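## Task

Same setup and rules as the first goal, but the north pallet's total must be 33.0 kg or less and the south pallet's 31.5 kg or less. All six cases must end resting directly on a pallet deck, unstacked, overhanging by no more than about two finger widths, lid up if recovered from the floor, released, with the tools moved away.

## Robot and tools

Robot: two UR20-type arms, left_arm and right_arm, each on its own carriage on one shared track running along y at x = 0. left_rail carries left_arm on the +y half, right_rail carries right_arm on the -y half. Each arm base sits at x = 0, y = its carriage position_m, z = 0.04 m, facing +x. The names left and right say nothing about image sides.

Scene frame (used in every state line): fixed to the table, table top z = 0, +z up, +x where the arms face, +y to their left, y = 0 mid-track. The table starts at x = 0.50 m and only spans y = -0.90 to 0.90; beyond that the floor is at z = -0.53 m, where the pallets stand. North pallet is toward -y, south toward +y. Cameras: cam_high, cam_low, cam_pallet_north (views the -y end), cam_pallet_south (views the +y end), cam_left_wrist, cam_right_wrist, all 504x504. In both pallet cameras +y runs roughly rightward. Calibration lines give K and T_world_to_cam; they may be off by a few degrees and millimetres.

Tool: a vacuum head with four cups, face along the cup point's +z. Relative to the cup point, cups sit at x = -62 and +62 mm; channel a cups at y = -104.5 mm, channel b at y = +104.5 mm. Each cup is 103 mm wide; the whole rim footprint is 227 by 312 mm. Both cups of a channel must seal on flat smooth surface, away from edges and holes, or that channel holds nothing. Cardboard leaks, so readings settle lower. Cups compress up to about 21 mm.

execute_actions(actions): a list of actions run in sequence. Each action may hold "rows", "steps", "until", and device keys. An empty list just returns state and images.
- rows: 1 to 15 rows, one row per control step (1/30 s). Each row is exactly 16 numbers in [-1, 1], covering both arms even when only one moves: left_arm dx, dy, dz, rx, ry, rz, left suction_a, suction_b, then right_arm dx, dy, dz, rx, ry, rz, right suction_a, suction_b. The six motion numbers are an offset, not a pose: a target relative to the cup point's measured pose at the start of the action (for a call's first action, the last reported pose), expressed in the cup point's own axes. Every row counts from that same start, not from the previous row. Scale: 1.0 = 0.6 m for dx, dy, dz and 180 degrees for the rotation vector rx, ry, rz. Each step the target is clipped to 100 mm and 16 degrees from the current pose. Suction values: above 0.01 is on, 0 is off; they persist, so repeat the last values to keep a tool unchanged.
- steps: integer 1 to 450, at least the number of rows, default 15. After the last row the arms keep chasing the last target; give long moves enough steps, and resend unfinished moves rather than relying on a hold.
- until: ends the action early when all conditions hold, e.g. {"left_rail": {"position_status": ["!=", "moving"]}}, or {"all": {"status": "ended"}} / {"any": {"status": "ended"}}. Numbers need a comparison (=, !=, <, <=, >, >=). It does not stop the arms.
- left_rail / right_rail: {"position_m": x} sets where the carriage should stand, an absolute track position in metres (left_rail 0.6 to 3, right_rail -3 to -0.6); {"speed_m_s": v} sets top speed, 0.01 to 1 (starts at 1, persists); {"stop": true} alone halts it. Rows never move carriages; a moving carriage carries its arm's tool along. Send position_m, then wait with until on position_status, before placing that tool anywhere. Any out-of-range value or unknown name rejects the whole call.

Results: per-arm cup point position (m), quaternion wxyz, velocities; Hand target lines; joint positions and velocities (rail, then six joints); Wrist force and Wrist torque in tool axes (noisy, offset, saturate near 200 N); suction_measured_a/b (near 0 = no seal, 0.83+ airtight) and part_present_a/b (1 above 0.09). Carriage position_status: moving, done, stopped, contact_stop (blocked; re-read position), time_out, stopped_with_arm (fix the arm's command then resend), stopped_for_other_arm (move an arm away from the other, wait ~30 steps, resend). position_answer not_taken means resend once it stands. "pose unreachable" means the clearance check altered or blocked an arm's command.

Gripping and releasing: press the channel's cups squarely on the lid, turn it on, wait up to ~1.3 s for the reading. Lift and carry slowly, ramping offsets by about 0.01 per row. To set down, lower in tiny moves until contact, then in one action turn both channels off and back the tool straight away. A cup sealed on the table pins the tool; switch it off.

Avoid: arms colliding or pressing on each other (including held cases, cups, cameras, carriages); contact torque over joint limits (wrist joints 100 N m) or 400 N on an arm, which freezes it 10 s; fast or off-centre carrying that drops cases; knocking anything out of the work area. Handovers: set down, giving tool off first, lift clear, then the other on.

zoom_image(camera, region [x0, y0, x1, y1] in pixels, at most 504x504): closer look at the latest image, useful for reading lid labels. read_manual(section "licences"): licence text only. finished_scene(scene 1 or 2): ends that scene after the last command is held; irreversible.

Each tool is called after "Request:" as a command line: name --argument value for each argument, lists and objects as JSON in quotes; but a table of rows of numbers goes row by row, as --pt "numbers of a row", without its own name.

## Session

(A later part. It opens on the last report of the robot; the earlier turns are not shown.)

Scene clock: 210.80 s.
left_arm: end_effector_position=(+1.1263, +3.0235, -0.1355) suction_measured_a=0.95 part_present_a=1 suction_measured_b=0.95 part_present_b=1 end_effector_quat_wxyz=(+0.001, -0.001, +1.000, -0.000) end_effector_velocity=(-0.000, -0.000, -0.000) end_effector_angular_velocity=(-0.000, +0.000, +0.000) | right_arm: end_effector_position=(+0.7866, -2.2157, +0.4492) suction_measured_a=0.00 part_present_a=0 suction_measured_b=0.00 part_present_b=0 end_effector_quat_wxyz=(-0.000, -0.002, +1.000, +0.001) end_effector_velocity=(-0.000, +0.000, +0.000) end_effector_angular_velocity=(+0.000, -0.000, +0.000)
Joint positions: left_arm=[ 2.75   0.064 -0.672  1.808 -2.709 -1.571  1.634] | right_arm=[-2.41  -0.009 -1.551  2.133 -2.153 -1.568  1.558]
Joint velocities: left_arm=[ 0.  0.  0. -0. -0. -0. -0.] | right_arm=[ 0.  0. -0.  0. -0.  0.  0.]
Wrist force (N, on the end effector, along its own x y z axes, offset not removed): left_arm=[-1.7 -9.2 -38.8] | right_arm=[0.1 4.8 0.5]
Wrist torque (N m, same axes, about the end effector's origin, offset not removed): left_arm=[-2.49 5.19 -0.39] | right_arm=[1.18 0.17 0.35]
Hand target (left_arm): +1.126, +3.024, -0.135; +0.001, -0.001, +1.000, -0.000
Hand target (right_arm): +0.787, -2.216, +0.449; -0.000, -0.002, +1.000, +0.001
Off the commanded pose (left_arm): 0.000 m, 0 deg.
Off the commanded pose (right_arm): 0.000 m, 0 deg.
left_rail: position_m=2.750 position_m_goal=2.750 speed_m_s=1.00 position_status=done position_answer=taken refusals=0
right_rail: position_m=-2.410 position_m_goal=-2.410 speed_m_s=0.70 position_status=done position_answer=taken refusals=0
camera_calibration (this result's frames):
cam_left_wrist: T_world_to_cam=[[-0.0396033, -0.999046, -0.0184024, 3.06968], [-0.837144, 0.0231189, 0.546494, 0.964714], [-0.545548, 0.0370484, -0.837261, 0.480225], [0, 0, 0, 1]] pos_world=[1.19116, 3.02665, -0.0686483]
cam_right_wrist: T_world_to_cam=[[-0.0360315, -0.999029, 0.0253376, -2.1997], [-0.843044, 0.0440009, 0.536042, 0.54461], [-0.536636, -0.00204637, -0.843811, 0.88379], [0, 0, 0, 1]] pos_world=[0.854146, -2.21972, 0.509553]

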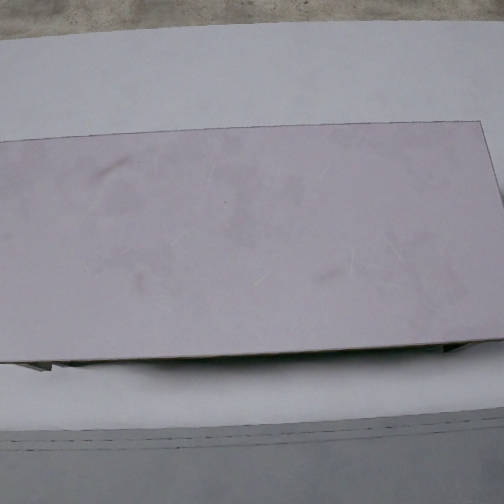

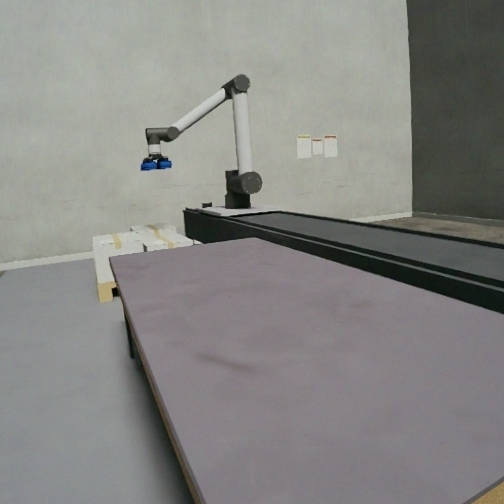

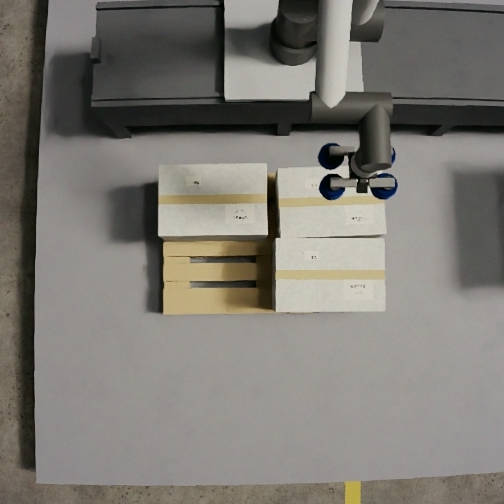

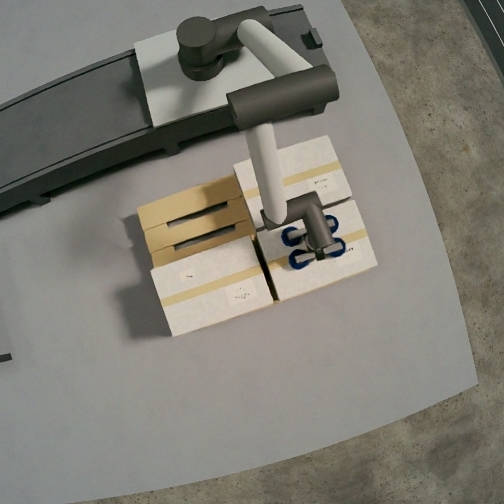

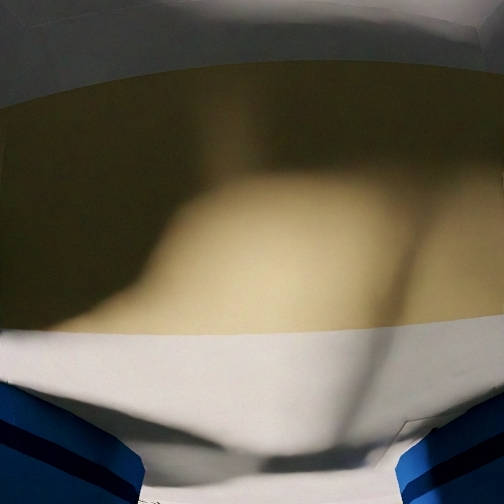

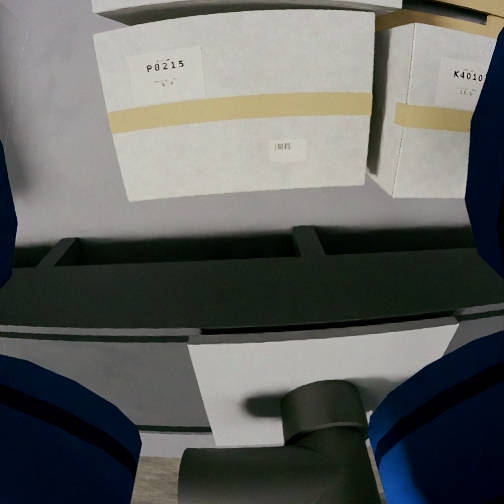

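Request:
execute_actions --actions '[{"rows":[[0,0,-0.1,0,0,0,1,1,0,0,0,0,0,0,0,0],[0,0,-0.25,0,0,0,1,1,0,0,0,0,0,0,0,0],[0,0,-0.45,0,0,0,1,1,0,0,0,0,0,0,0,0],[0,0,-0.7,0,0,0,1,1,0,0,0,0,0,0,0,0],[0,0,-1,0,0,0,1,1,0,0,0,0,0,0,0,0]],"steps":60},{"left_rail":{"position_m":0.6,"speed_m_s":0.7},"steps":200,"until":{"left_rail":{"position_status":["!=","moving"]}}}]'

Scene clock: 222.33 s.
left_arm: end_effector_position=(+1.1258, +0.8731, +0.4644) suction_measured_a=0.95 part_present_a=1 suction_measured_b=0.95 part_present_b=1 end_effector_quat_wxyz=(+0.001, -0.001, +1.000, -0.000) end_effector_velocity=(-0.000, +0.002, -0.000) end_effector_angular_velocity=(+0.003, +0.000, +0.001) | right_arm: end_effector_position=(+0.7866, -2.2157, +0.4492) suction_measured_a=0.00 part_present_a=0 suction_measured_b=0.00 part_present_b=0 end_effector_quat_wxyz=(-0.000, -0.002, +1.000, +0.001) end_effector_velocity=(+0.000, +0.000, -0.000) end_effector_angular_velocity=(+0.000, +0.000, +0.000)
Joint positions: left_arm=[ 0.6    0.064 -1.182  1.639 -2.03  -1.571  1.633] | right_arm=[-2.41  -0.009 -1.551  2.133 -2.153 -1.568  1.558]
Joint velocities: left_arm=[ 0.     0.001  0.    -0.     0.     0.003  0.   ] | right_arm=[ 0. -0.  0.  0. -0.  0. -0.]
Wrist force (N, on the end effector, along its own x y z axes, offset not removed): left_arm=[-2.6 -9.2 -36.2] | right_arm=[2.0 4.0 3.5]
Wrist torque (N m, same axes, about the end effector's origin, offset not removed): left_arm=[-2.07 5.02 -0.40] | right_arm=[1.01 0.11 0.23]
Hand target (left_arm): +1.126, +0.873, +0.464; +0.001, -0.001, +1.000, -0.000
Hand target (right_arm): +0.787, -2.216, +0.449; -0.000, -0.002, +1.000, +0.001
Off the commanded pose (left_arm): 0.001 m, 0 deg.
Off the commanded pose (right_arm): 0.000 m, 0 deg.
left_rail: position_m=0.600 position_m_goal=0.600 speed_m_s=0.70 position_status=done position_answer=taken refusals=0
right_rail: position_m=-2.410 position_m_goal=-2.410 speed_m_s=0.70 position_status=done position_answer=taken refusals=0
camera_calibration (this result's frames):
cam_left_wrist: T_world_to_cam=[[-0.0397618, -0.999039, -0.0184192, 0.932555], [-0.837143, 0.0232427, 0.54649, 0.68603], [-0.545537, 0.0371489, -0.837263, 1.06174], [0, 0, 0, 1]] pos_world=[1.1906, 0.876272, 0.531222]
cam_right_wrist: T_world_to_cam=[[-0.0360316, -0.999029, 0.0253377, -2.1997], [-0.843044, 0.044001, 0.536041, 0.544611], [-0.536636, -0.00204638, -0.843811, 0.88379], [0, 0, 0, 1]] pos_world=[0.854146, -2.21972, 0.509554]

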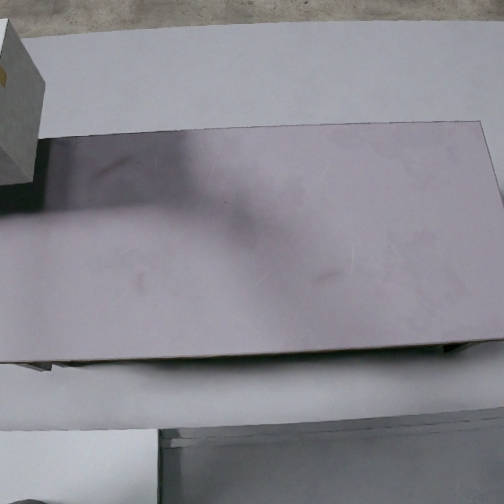

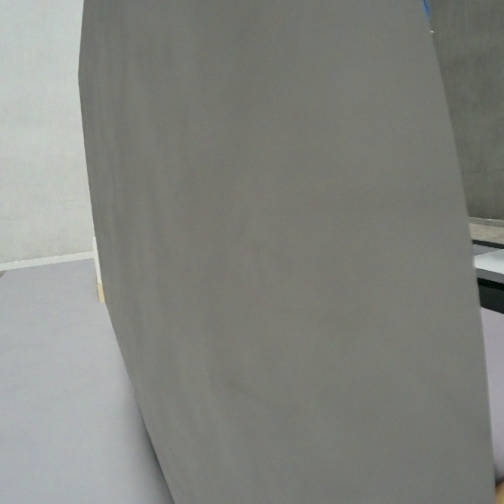

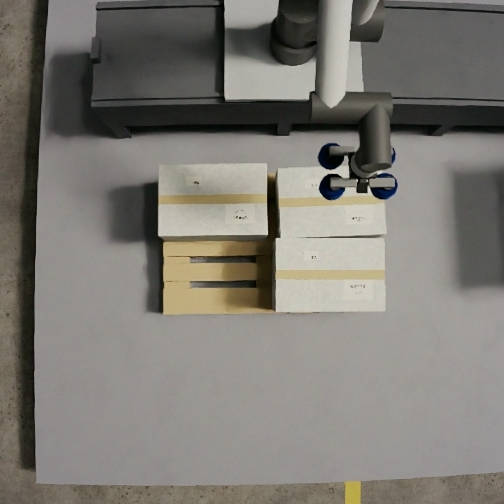

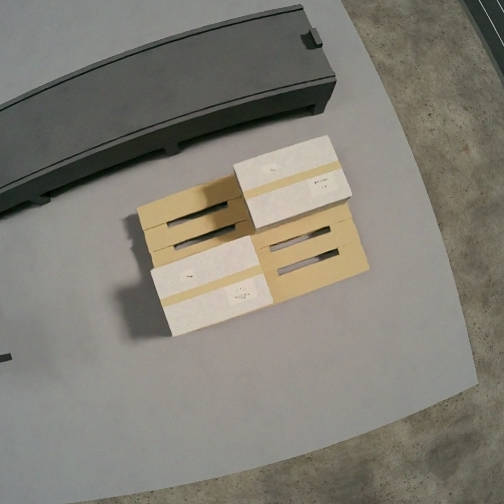

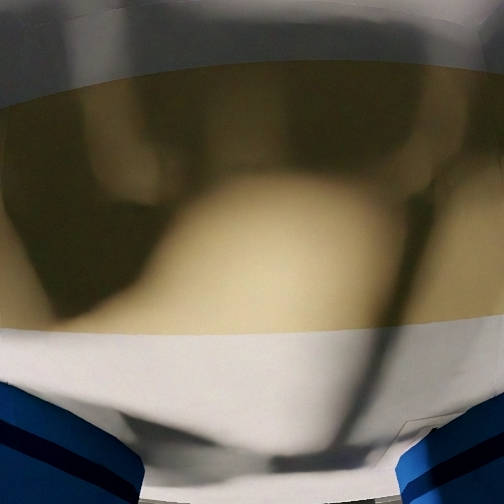

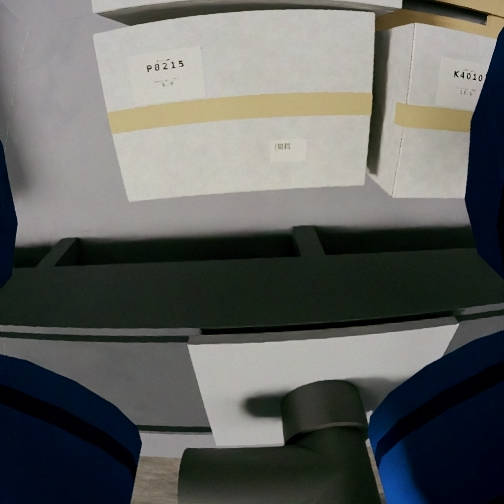

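Request:
execute_actions --actions '[{"rows":[[0.05,-0.1,0,0,0,0,1,1,0,0,0,0,0,0,0,0],[0.12,-0.3,0,0,0,0,1,1,0,0,0,0,0,0,0,0],[0.2,-0.5,0.05,0,0,0,1,1,0,0,0,0,0,0,0,0],[0.27,-0.73,0.1,0,0,0,1,1,0,0,0,0,0,0,0,0]],"steps":45},{"rows":[[0.05,-0.1,0.03,0,0,0,1,1,0,0,0,0,0,0,0,0],[0.12,-0.3,0.08,0,0,0,1,1,0,0,0,0,0,0,0,0],[0.2,-0.5,0.15,0,0,0,1,1,0,0,0,0,0,0,0,0],[0.27,-0.73,0.224,0,0,0,1,1,0,0,0,0,0,0,0,0]],"steps":50}]'

Scene clock: 231.67 s.
left_arm: end_effector_position=(+0.8033, -0.0015, +0.2697) suction_measured_a=0.95 part_present_a=1 suction_measured_b=0.95 part_present_b=1 end_effector_quat_wxyz=(+0.001, -0.000, +1.000, -0.001) end_effector_velocity=(-0.000, -0.003, -0.001) end_effector_angular_velocity=(+0.000, -0.000, +0.000) | right_arm: end_effector_position=(+0.7866, -2.2157, +0.4492) suction_measured_a=0.00 part_present_a=0 suction_measured_b=0.00 part_present_b=0 end_effector_quat_wxyz=(-0.000, -0.002, +1.000, +0.001) end_effector_velocity=(-0.000, -0.000, +0.000) end_effector_angular_velocity=(-0.000, -0.000, +0.000)
Joint positions: left_arm=[ 0.6   -0.844 -1.198  1.995 -2.37  -1.571  0.725] | right_arm=[-2.41  -0.009 -1.551  2.133 -2.153 -1.568  1.558]
Joint velocities: left_arm=[ 0.    -0.002  0.002 -0.002 -0.001  0.    -0.002] | right_arm=[ 0. -0. -0.  0. -0. -0. -0.]
Wrist force (N, on the end effector, along its own x y z axes, offset not removed): left_arm=[-1.1 -3.8 -41.4] | right_arm=[-0.8 -0.6 -4.8]
Wrist torque (N m, same axes, about the end effector's origin, offset not removed): left_arm=[-1.78 4.97 -0.28] | right_arm=[0.46 0.57 0.23]
Hand target (left_arm): +0.803, -0.002, +0.270; +0.001, -0.000, +1.000, -0.001
Hand target (right_arm): +0.787, -2.216, +0.449; -0.000, -0.002, +1.000, +0.001
Off the commanded pose (left_arm): 0.001 m, 0 deg.
Off the commanded pose (right_arm): 0.000 m, 0 deg.
left_rail: position_m=0.600 position_m_goal=0.600 speed_m_s=0.70 position_status=done position_answer=taken refusals=0
right_rail: position_m=-2.410 position_m_goal=-2.410 speed_m_s=0.70 position_status=done position_answer=taken refusals=0
camera_calibration (this result's frames):
cam_left_wrist: T_world_to_cam=[[-0.0398863, -0.999059, -0.0170428, 0.0420685], [-0.836333, 0.0240466, 0.547694, 0.541797], [-0.546769, 0.0360989, -0.836505, 0.75605], [0, 0, 0, 1]] pos_world=[0.868185, 0.00170792, 0.336417]
cam_right_wrist: T_world_to_cam=[[-0.0360317, -0.999029, 0.0253376, -2.1997], [-0.843044, 0.044001, 0.536041, 0.544611], [-0.536636, -0.00204624, -0.843811, 0.88379], [0, 0, 0, 1]] pos_world=[0.854146, -2.21972, 0.509554]

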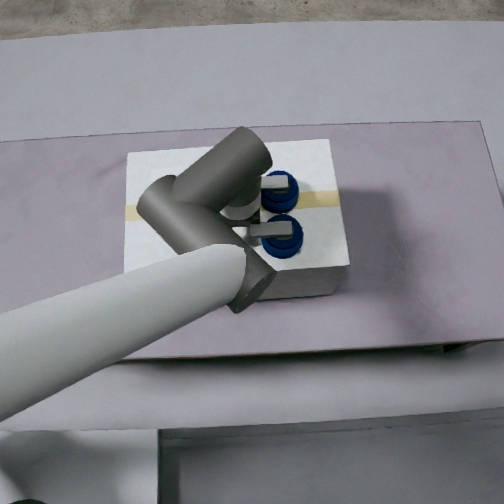

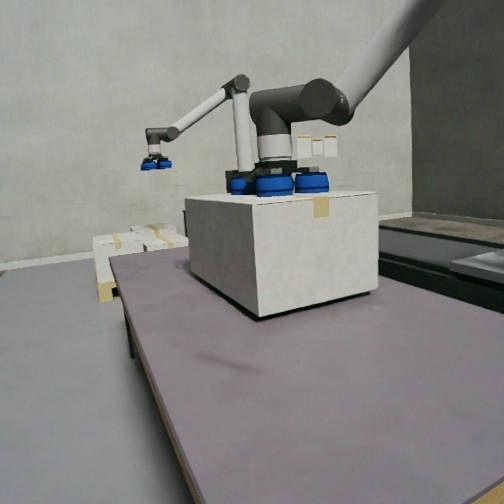

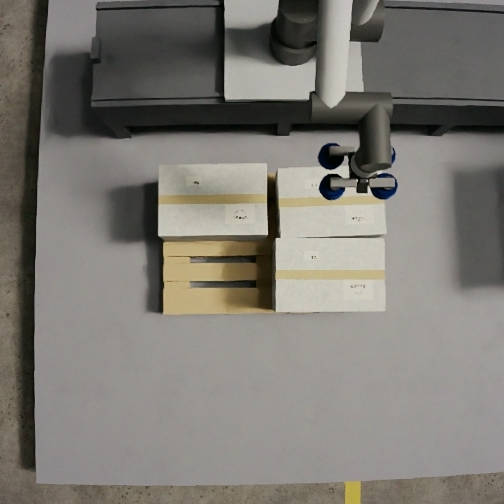

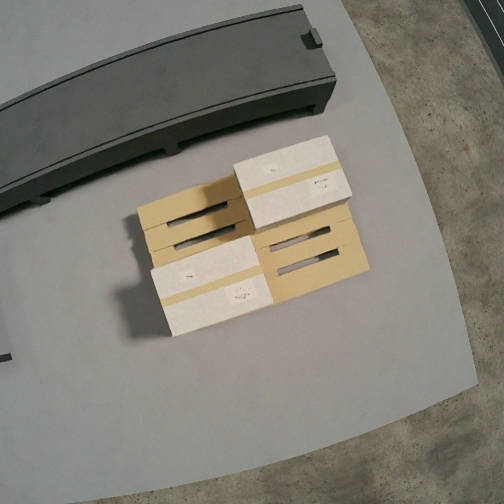

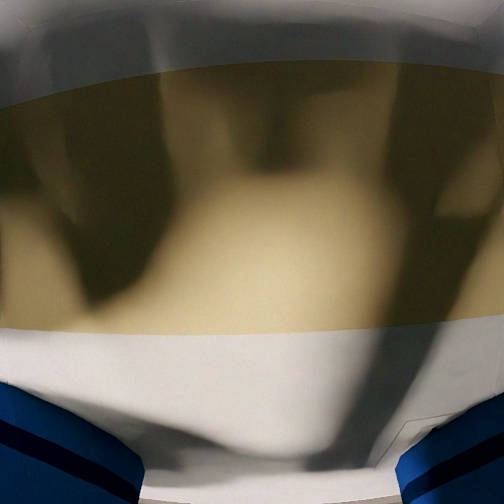

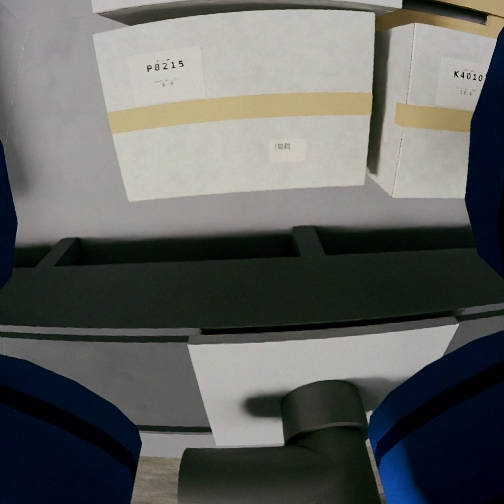

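Request:
execute_actions --actions '[{"rows":[[0,0,0.013,0,0,0,1,1,0,0,0,0,0,0,0,0]],"steps":20}]'

Scene clock: 235.27 s.
left_arm: end_effector_position=(+0.8032, -0.0016, +0.2620) suction_measured_a=0.95 part_present_a=1 suction_measured_b=0.95 part_present_b=1 end_effector_quat_wxyz=(+0.001, -0.000, +1.000, -0.001) end_effector_velocity=(+0.000, +0.000, -0.001) end_effector_angular_velocity=(+0.000, +0.000, +0.000) | right_arm: end_effector_position=(+0.7866, -2.2157, +0.4492) suction_measured_a=0.00 part_present_a=0 suction_measured_b=0.00 part_present_b=0 end_effector_quat_wxyz=(-0.000, -0.002, +1.000, +0.001) end_effector_velocity=(-0.000, +0.000, +0.000) end_effector_angular_velocity=(-0.000, -0.000, +0.000)
Joint positions: left_arm=[ 0.6   -0.845 -1.191  1.998 -2.381 -1.571  0.725] | right_arm=[-2.41  -0.009 -1.551  2.133 -2.153 -1.568  1.558]
Joint velocities: left_arm=[ 0.     0.     0.     0.    -0.001 -0.     0.   ] | right_arm=[ 0.  0. -0.  0. -0. -0. -0.]
Wrist force (N, on the end effector, along its own x y z axes, offset not removed): left_arm=[-3.3 -7.8 -41.4] | right_arm=[-1.7 -0.2 1.0]
Wrist torque (N m, same axes, about the end effector's origin, offset not removed): left_arm=[-2.38 5.18 -0.36] | right_arm=[0.38 0.46 0.24]
Hand target (left_arm): +0.803, -0.002, +0.262; +0.001, -0.000, +1.000, -0.001
Hand target (right_arm): +0.787, -2.216, +0.449; -0.000, -0.002, +1.000, +0.001
Off the commanded pose (left_arm): 0.000 m, 0 deg.
Off the commanded pose (right_arm): 0.000 m, 0 deg.
left_rail: position_m=0.600 position_m_goal=0.600 speed_m_s=0.70 position_status=done position_answer=taken refusals=0
right_rail: position_m=-2.410 position_m_goal=-2.410 speed_m_s=0.70 position_status=done position_answer=taken refusals=0
camera_calibration (this result's frames):
cam_left_wrist: T_world_to_cam=[[-0.0399298, -0.999057, -0.0170495, 0.0419142], [-0.836354, 0.0240808, 0.547661, 0.546037], [-0.546734, 0.0361274, -0.836527, 0.749575], [0, 0, 0, 1]] pos_world=[0.868172, 0.00164552, 0.328711]
cam_right_wrist: T_world_to_cam=[[-0.0360314, -0.999029, 0.0253375, -2.1997], [-0.843044, 0.0440007, 0.536042, 0.54461], [-0.536636, -0.00204633, -0.843811, 0.88379], [0, 0, 0, 1]] pos_world=[0.854146, -2.21972, 0.509553]

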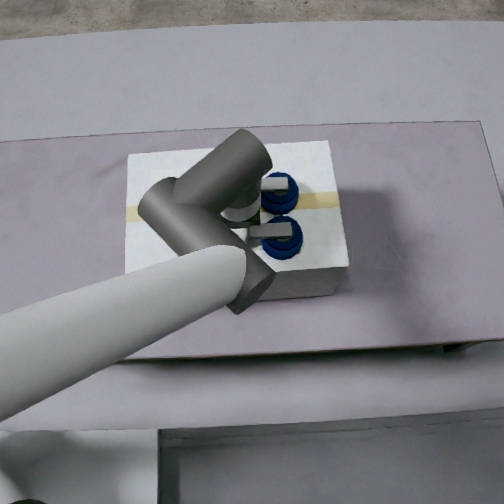

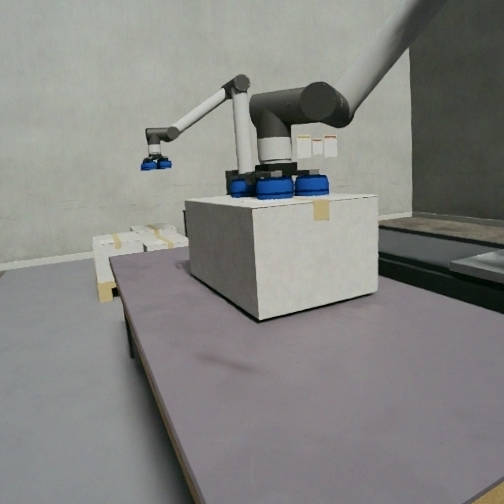

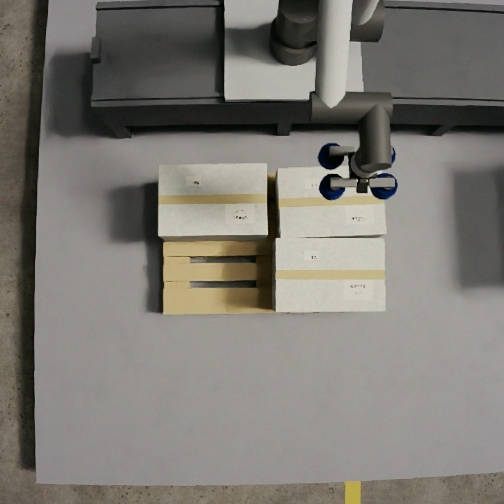

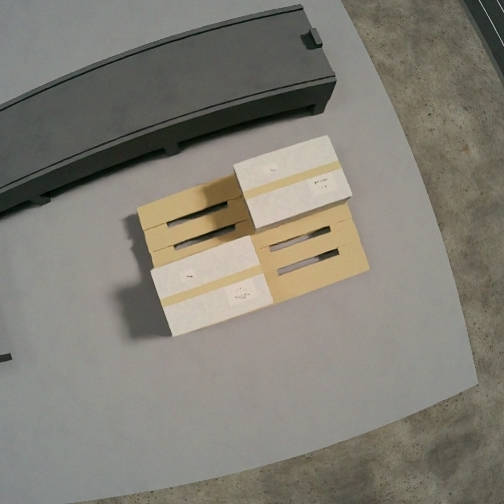

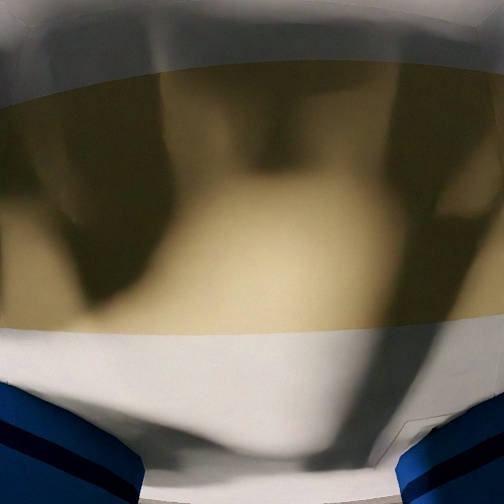

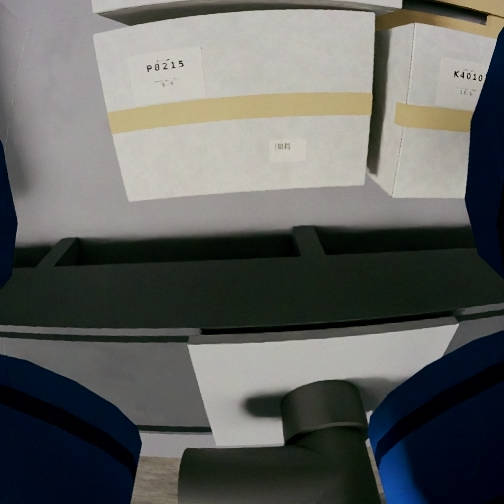

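Request:
execute_actions --actions '[{"rows":[[0,0,0.008,0,0,0,1,1,0,0,0,0,0,0,0,0]],"steps":20}]'

Scene clock: 238.20 s.
left_arm: end_effector_position=(+0.8033, -0.0015, +0.2572) suction_measured_a=0.95 part_present_a=1 suction_measured_b=0.95 part_present_b=1 end_effector_quat_wxyz=(+0.001, -0.000, +1.000, -0.001) end_effector_velocity=(+0.000, -0.000, -0.000) end_effector_angular_velocity=(-0.000, -0.000, +0.000) | right_arm: end_effector_position=(+0.7866, -2.2157, +0.4492) suction_measured_a=0.00 part_present_a=0 suction_measured_b=0.00 part_present_b=0 end_effector_quat_wxyz=(-0.000, -0.002, +1.000, +0.001) end_effector_velocity=(+0.000, -0.000, -0.000) end_effector_angular_velocity=(-0.000, +0.000, -0.000)
Joint positions: left_arm=[ 0.6   -0.844 -1.186  2.001 -2.387 -1.571  0.725] | right_arm=[-2.41  -0.009 -1.551  2.133 -2.153 -1.568  1.558]
Joint velocities: left_arm=[ 0. -0.  0.  0. -0. -0. -0.] | right_arm=[ 0.  0.  0.  0.  0. -0.  0.]
Wrist force (N, on the end effector, along its own x y z axes, offset not removed): left_arm=[-3.4 -3.3 -42.0] | right_arm=[6.3 -1.4 -3.5]
Wrist torque (N m, same axes, about the end effector's origin, offset not removed): left_arm=[-1.88 5.14 -0.50] | right_arm=[0.34 -0.49 0.37]
Hand target (left_arm): +0.803, -0.002, +0.257; +0.001, -0.000, +1.000, -0.001
Hand target (right_arm): +0.787, -2.216, +0.449; -0.000, -0.002, +1.000, +0.001
Off the commanded pose (left_arm): 0.000 m, 0 deg.
Off the commanded pose (right_arm): 0.000 m, 0 deg.
left_rail: position_m=0.600 position_m_goal=0.600 speed_m_s=0.70 position_status=done position_answer=taken refusals=0
right_rail: position_m=-2.410 position_m_goal=-2.410 speed_m_s=0.70 position_status=done position_answer=taken refusals=0
camera_calibration (this result's frames):
cam_left_wrist: T_world_to_cam=[[-0.0398861, -0.999059, -0.0170199, 0.0418308], [-0.836337, 0.0240593, 0.547687, 0.548645], [-0.546762, 0.0360795, -0.83651, 0.745632], [0, 0, 0, 1]] pos_world=[0.868204, 0.00168936, 0.323955]
cam_right_wrist: T_world_to_cam=[[-0.0360315, -0.999029, 0.0253377, -2.1997], [-0.843044, 0.0440009, 0.536041, 0.544611], [-0.536636, -0.00204643, -0.843811, 0.88379], [0, 0, 0, 1]] pos_world=[0.854146, -2.21972, 0.509554]

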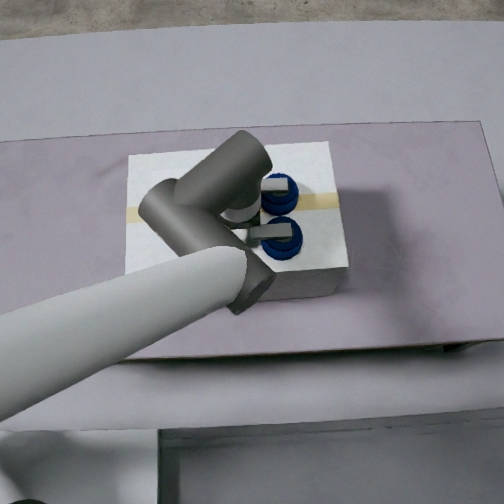

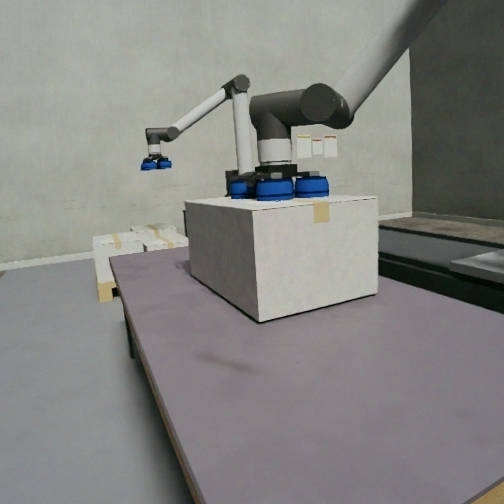

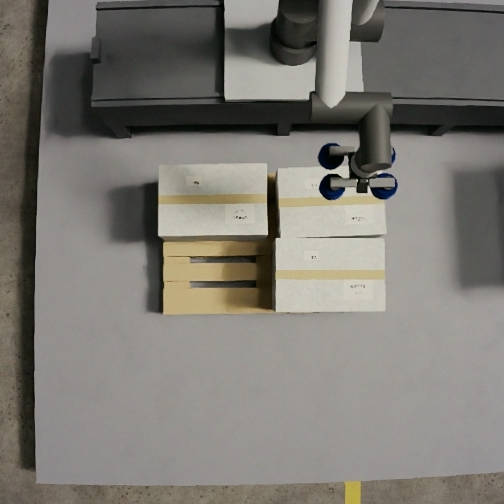

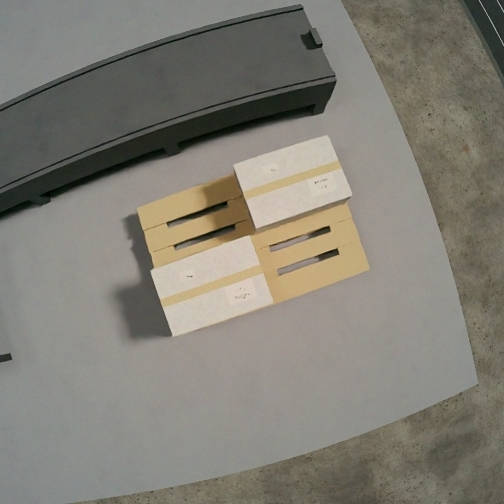

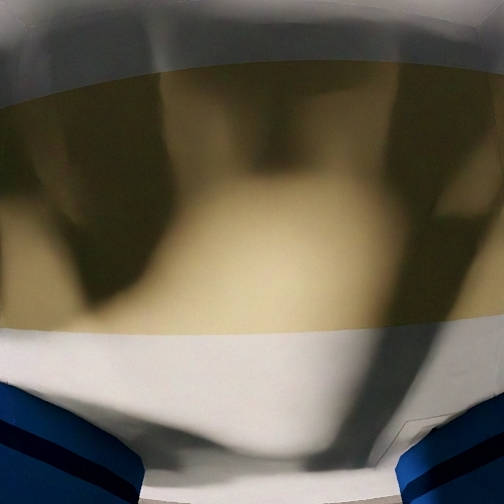

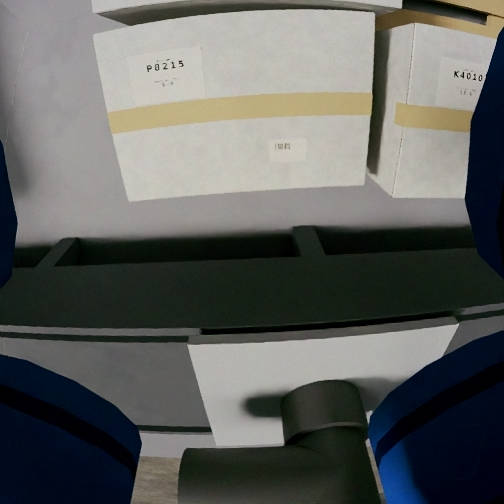

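Request:
execute_actions --actions '[{"rows":[[0,0,0.008,0,0,0,1,1,0,0,0,0,0,0,0,0]],"steps":20}]'

Scene clock: 240.53 s.
left_arm: end_effector_position=(+0.8033, -0.0016, +0.2525) suction_measured_a=0.95 part_present_a=1 suction_measured_b=0.95 part_present_b=1 end_effector_quat_wxyz=(+0.001, -0.000, +1.000, -0.001) end_effector_velocity=(+0.000, -0.000, -0.000) end_effector_angular_velocity=(-0.000, -0.000, +0.000) | right_arm: end_effector_position=(+0.7866, -2.2157, +0.4492) suction_measured_a=0.00 part_present_a=0 suction_measured_b=0.00 part_present_b=0 end_effector_quat_wxyz=(-0.000, -0.002, +1.000, +0.001) end_effector_velocity=(+0.000, +0.000, -0.000) end_effector_angular_velocity=(+0.000, +0.000, +0.000)
Joint positions: left_arm=[ 0.6   -0.844 -1.182  2.003 -2.394 -1.571  0.725] | right_arm=[-2.41  -0.009 -1.551  2.133 -2.153 -1.568  1.558]
Joint velocities: left_arm=[ 0.  0.  0.  0. -0. -0. -0.] | right_arm=[ 0. -0.  0. -0. -0.  0. -0.]
Wrist force (N, on the end effector, along its own x y z axes, offset not removed): left_arm=[-6.8 0.0 -42.2] | right_arm=[-2.0 -2.0 2.1]
Wrist torque (N m, same axes, about the end effector's origin, offset not removed): left_arm=[-1.41 5.63 -0.58] | right_arm=[0.16 0.56 0.39]
Hand target (left_arm): +0.803, -0.002, +0.252; +0.001, -0.000, +1.000, -0.001
Hand target (right_arm): +0.787, -2.216, +0.449; -0.000, -0.002, +1.000, +0.001
Off the commanded pose (left_arm): 0.000 m, 0 deg.
Off the commanded pose (right_arm): 0.000 m, 0 deg.
left_rail: position_m=0.600 position_m_goal=0.600 speed_m_s=0.70 position_status=done position_answer=taken refusals=0
right_rail: position_m=-2.410 position_m_goal=-2.410 speed_m_s=0.70 position_status=done position_answer=taken refusals=0
camera_calibration (this result's frames):
cam_left_wrist: T_world_to_cam=[[-0.0399416, -0.999056, -0.0170545, 0.0417642], [-0.836356, 0.0240881, 0.547657, 0.551255], [-0.546729, 0.036138, -0.836529, 0.741624], [0, 0, 0, 1]] pos_world=[0.868181, 0.00164537, 0.319204]
cam_right_wrist: T_world_to_cam=[[-0.0360313, -0.999029, 0.0253376, -2.1997], [-0.843044, 0.0440007, 0.536042, 0.54461], [-0.536636, -0.0020464, -0.843811, 0.88379], [0, 0, 0, 1]] pos_world=[0.854146, -2.21972, 0.509554]

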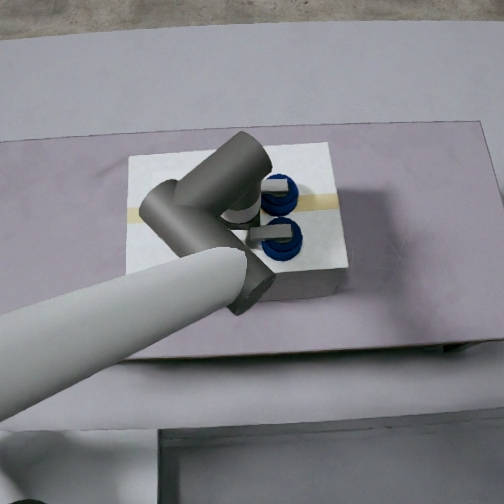

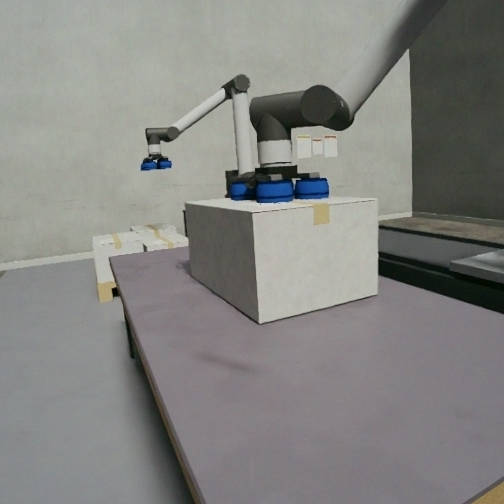

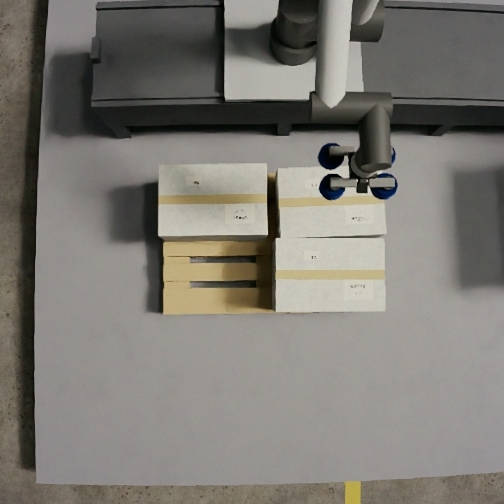

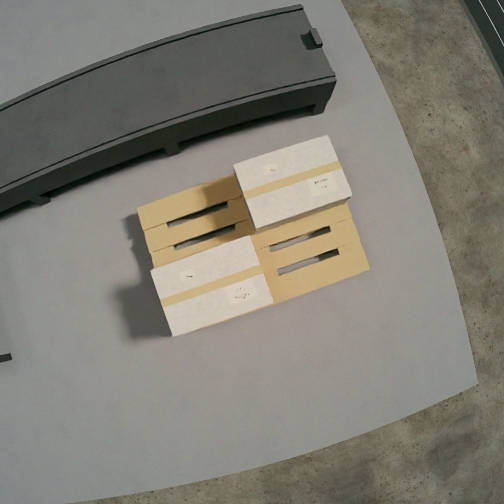

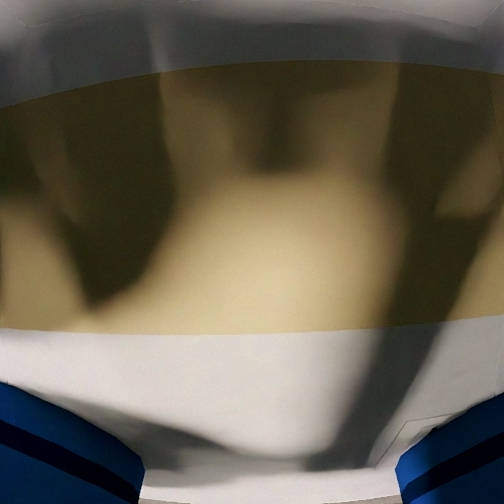

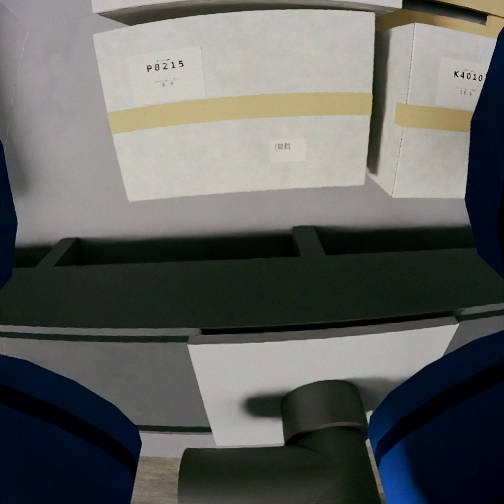

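Request:
execute_actions --actions '[{"rows":[[0,0,-0.05,0,0,0,0,0,0,0,0,0,0,0,0,0],[0,0,-0.15,0,0,0,0,0,0,0,0,0,0,0,0,0],[0,0,-0.35,0,0,0,0,0,0,0,0,0,0,0,0,0]],"steps":40},{"left_rail":{"position_m":2.2,"speed_m_s":1},"right_rail":{"position_m":-0.7,"speed_m_s":1},"steps":200,"until":{"all":{"status":"ended"}}}]'

Scene clock: 249.53 s.
left_arm: end_effector_position=(+0.8031, +1.5984, +0.4625) suction_measured_a=0.00 part_present_a=0 suction_measured_b=0.00 part_present_b=0 end_effector_quat_wxyz=(+0.001, -0.001, +1.000, -0.001) end_effector_velocity=(+0.000, -0.000, +0.000) end_effector_angular_velocity=(-0.000, -0.000, -0.000) | right_arm: end_effector_position=(+0.7865, -0.5054, +0.4492) suction_measured_a=0.00 part_present_a=0 suction_measured_b=0.00 part_present_b=0 end_effector_quat_wxyz=(-0.000, -0.002, +1.000, +0.001) end_effector_velocity=(-0.000, +0.002, +0.000) end_effector_angular_velocity=(+0.000, -0.000, +0.000)
Joint positions: left_arm=[ 2.2   -0.845 -1.345  1.871 -2.099 -1.571  0.725] | right_arm=[-0.7   -0.009 -1.551  2.133 -2.153 -1.568  1.558]
Joint velocities: left_arm=[ 0.  0.  0. -0. -0. -0.  0.] | right_arm=[ 0.002 -0.    -0.     0.    -0.     0.    -0.   ]
Wrist force (N, on the end effector, along its own x y z axes, offset not removed): left_arm=[-4.3 -4.4 -6.5] | right_arm=[3.2 -0.3 0.7]
Wrist torque (N m, same axes, about the end effector's origin, offset not removed): left_arm=[-0.09 1.30 -0.39] | right_arm=[0.35 -0.04 0.31]
Hand target (left_arm): +0.803, +1.598, +0.462; +0.001, -0.000, +1.000, -0.001
Hand target (right_arm): +0.787, -0.506, +0.449; -0.000, -0.002, +1.000, +0.001
Off the commanded pose (left_arm): 0.000 m, 0 deg.
Off the commanded pose (right_arm): 0.000 m, 0 deg.
left_rail: position_m=2.200 position_m_goal=2.200 speed_m_s=1.00 position_status=done position_answer=taken refusals=0
right_rail: position_m=-0.700 position_m_goal=-0.700 speed_m_s=1.00 position_status=done position_answer=taken refusals=0
camera_calibration (this result's frames):
cam_left_wrist: T_world_to_cam=[[-0.0398217, -0.999062, -0.0170024, 1.64368], [-0.836375, 0.0240174, 0.547632, 0.397746], [-0.54671, 0.036028, -0.836547, 0.859583], [0, 0, 0, 1]] pos_world=[0.868061, 1.60162, 0.52921]
cam_right_wrist: T_world_to_cam=[[-0.0359677, -0.999032, 0.0253376, -0.491164], [-0.843047, 0.043947, 0.536042, 0.469322], [-0.536636, -0.00208057, -0.843811, 0.887264], [0, 0, 0, 1]] pos_world=[0.854132, -0.509468, 0.509552]

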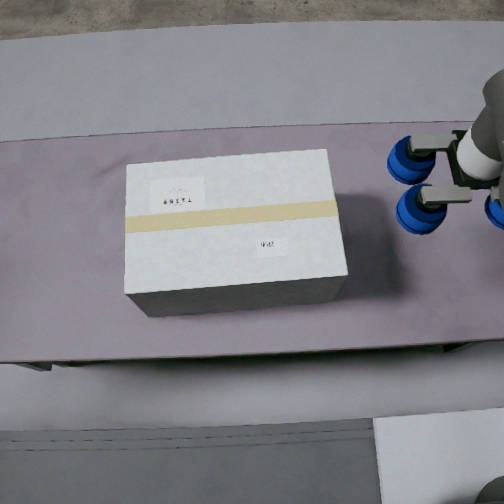

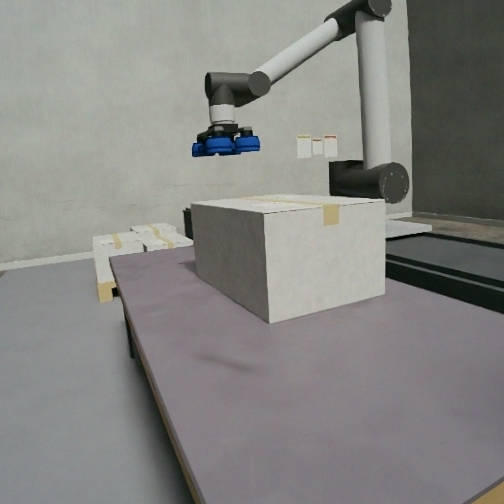

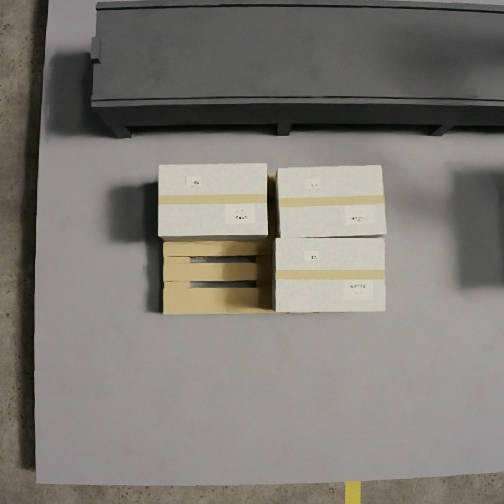

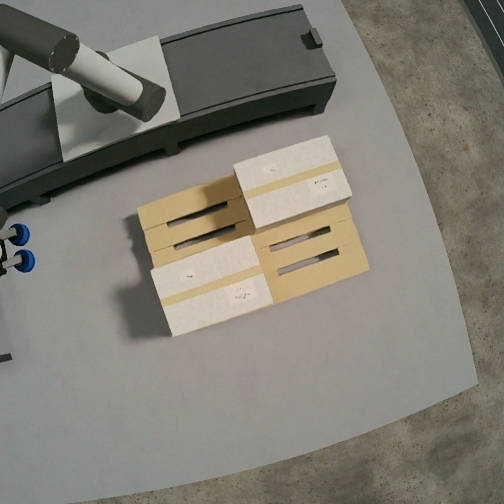

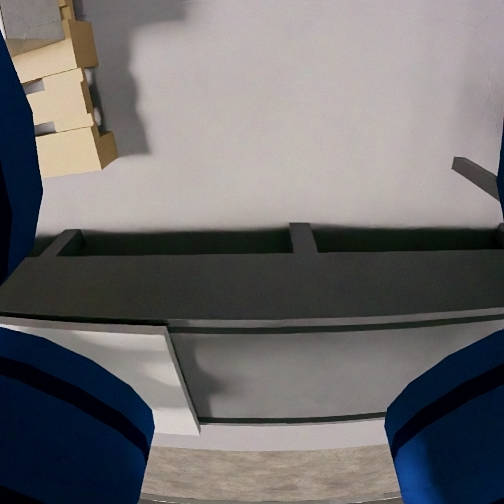

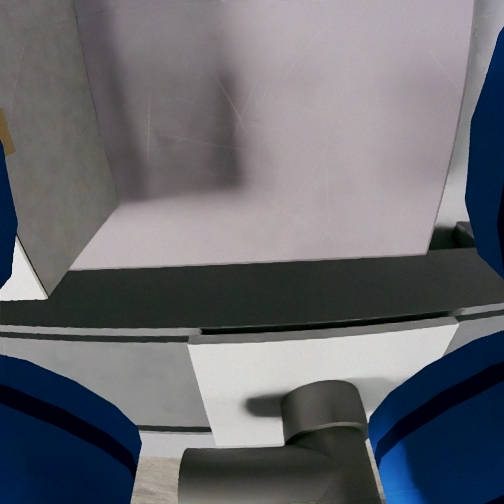

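Request:
execute_actions --actions '[{"rows":[[0,0,0,0,0,0,0,0,-0.02,0.2,0.04,0,0,0,0,0],[0,0,0,0,0,0,0,0,-0.04,0.5,0.1,0,0,0,0,0],[0,0,0,0,0,0,0,0,-0.07,0.91,0.18,0,0,0,0,0]],"steps":45}]'

Scene clock: 260.27 s.
left_arm: end_effector_position=(+0.8032, +1.5984, +0.4624) suction_measured_a=0.00 part_present_a=0 suction_measured_b=0.00 part_present_b=0 end_effector_quat_wxyz=(+0.001, -0.001, +1.000, -0.001) end_effector_velocity=(-0.000, +0.000, +0.000) end_effector_angular_velocity=(-0.000, -0.000, +0.000) | right_arm: end_effector_position=(+0.8246, +0.0358, +0.3430) suction_measured_a=0.00 part_present_a=0 suction_measured_b=0.00 part_present_b=0 end_effector_quat_wxyz=(-0.000, -0.002, +1.000, +0.002) end_effector_velocity=(+0.015, +0.041, -0.008) end_effector_angular_velocity=(-0.004, +0.002, -0.003)
Joint positions: left_arm=[ 2.2   -0.845 -1.345  1.871 -2.099 -1.571  0.725] | right_arm=[-0.7    0.545 -1.162  1.803 -2.214 -1.568  2.112]
Joint velocities: left_arm=[ 0.  0. -0.  0. -0.  0. -0.] | right_arm=[ 0.     0.025  0.044 -0.057  0.017 -0.002  0.028]
Wrist force (N, on the end effector, along its own x y z axes, offset not removed): left_arm=[-4.4 -4.3 -6.1] | right_arm=[1.4 -5.4 -0.7]
Wrist torque (N m, same axes, about the end effector's origin, offset not removed): left_arm=[-0.17 0.99 -0.39] | right_arm=[-0.15 0.31 0.04]
Hand target (left_arm): +0.803, +1.598, +0.463; +0.001, -0.001, +1.000, -0.001
Hand target (right_arm): +0.827, +0.041, +0.342; -0.000, -0.002, +1.000, +0.001
Off the commanded pose (left_arm): 0.000 m, 0 deg.
Off the commanded pose (right_arm): 0.006 m, 0 deg.
left_rail: position_m=2.200 position_m_goal=2.200 speed_m_s=1.00 position_status=done position_answer=taken refusals=0
right_rail: position_m=-0.700 position_m_goal=-0.700 speed_m_s=1.00 position_status=done position_answer=taken refusals=0
camera_calibration (this result's frames):
cam_left_wrist: T_world_to_cam=[[-0.0398277, -0.999061, -0.0170758, 1.64369], [-0.836347, 0.0239803, 0.547676, 0.397822], [-0.546752, 0.036094, -0.836516, 0.85944], [0, 0, 0, 1]] pos_world=[0.868082, 1.60159, 0.529125]
cam_right_wrist: T_world_to_cam=[[-0.0355429, -0.999054, 0.0250435, 0.0533267], [-0.842967, 0.0434312, 0.53621, 0.534448], [-0.536791, -0.00205237, -0.843713, 0.819306], [0, 0, 0, 1]] pos_world=[0.892213, 0.0317461, 0.403348]

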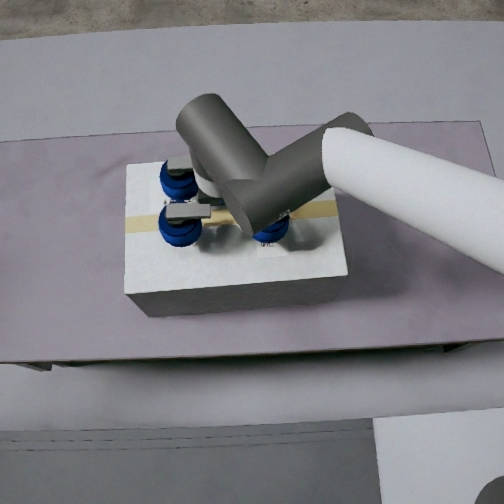

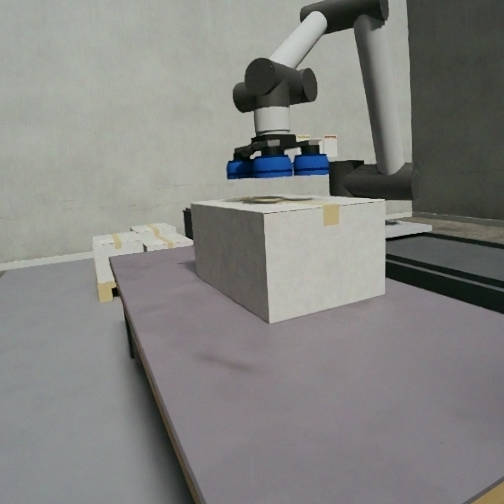

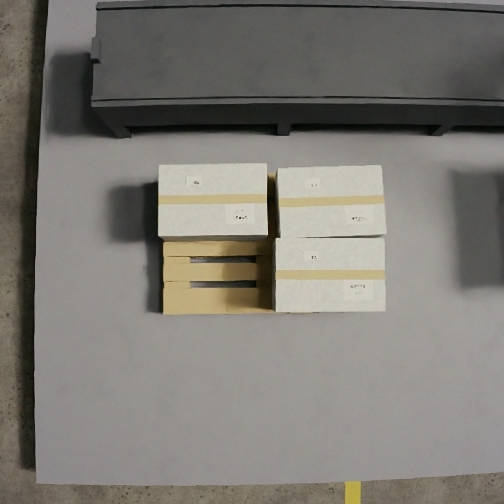

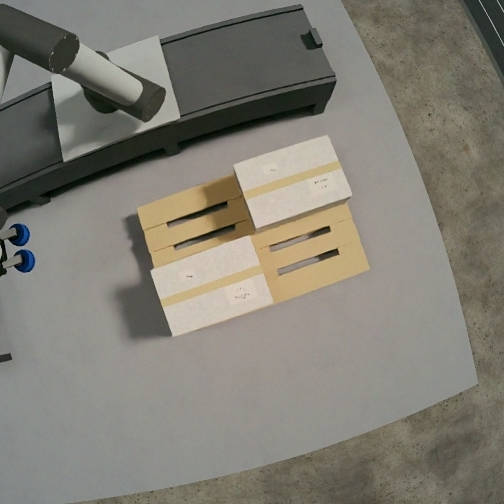

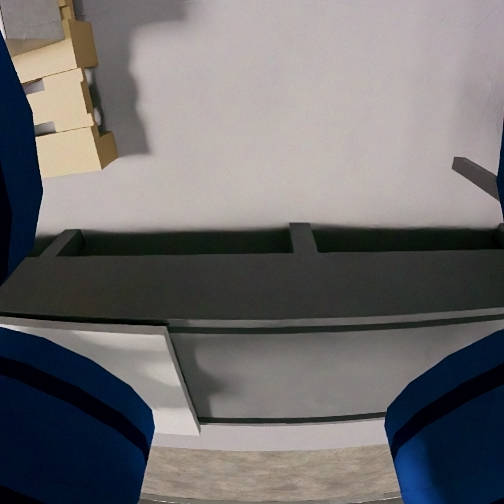

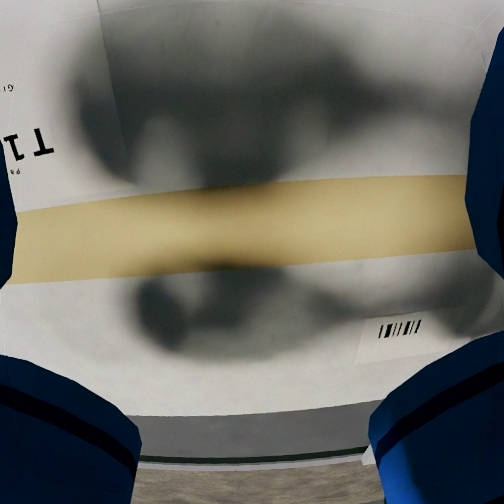

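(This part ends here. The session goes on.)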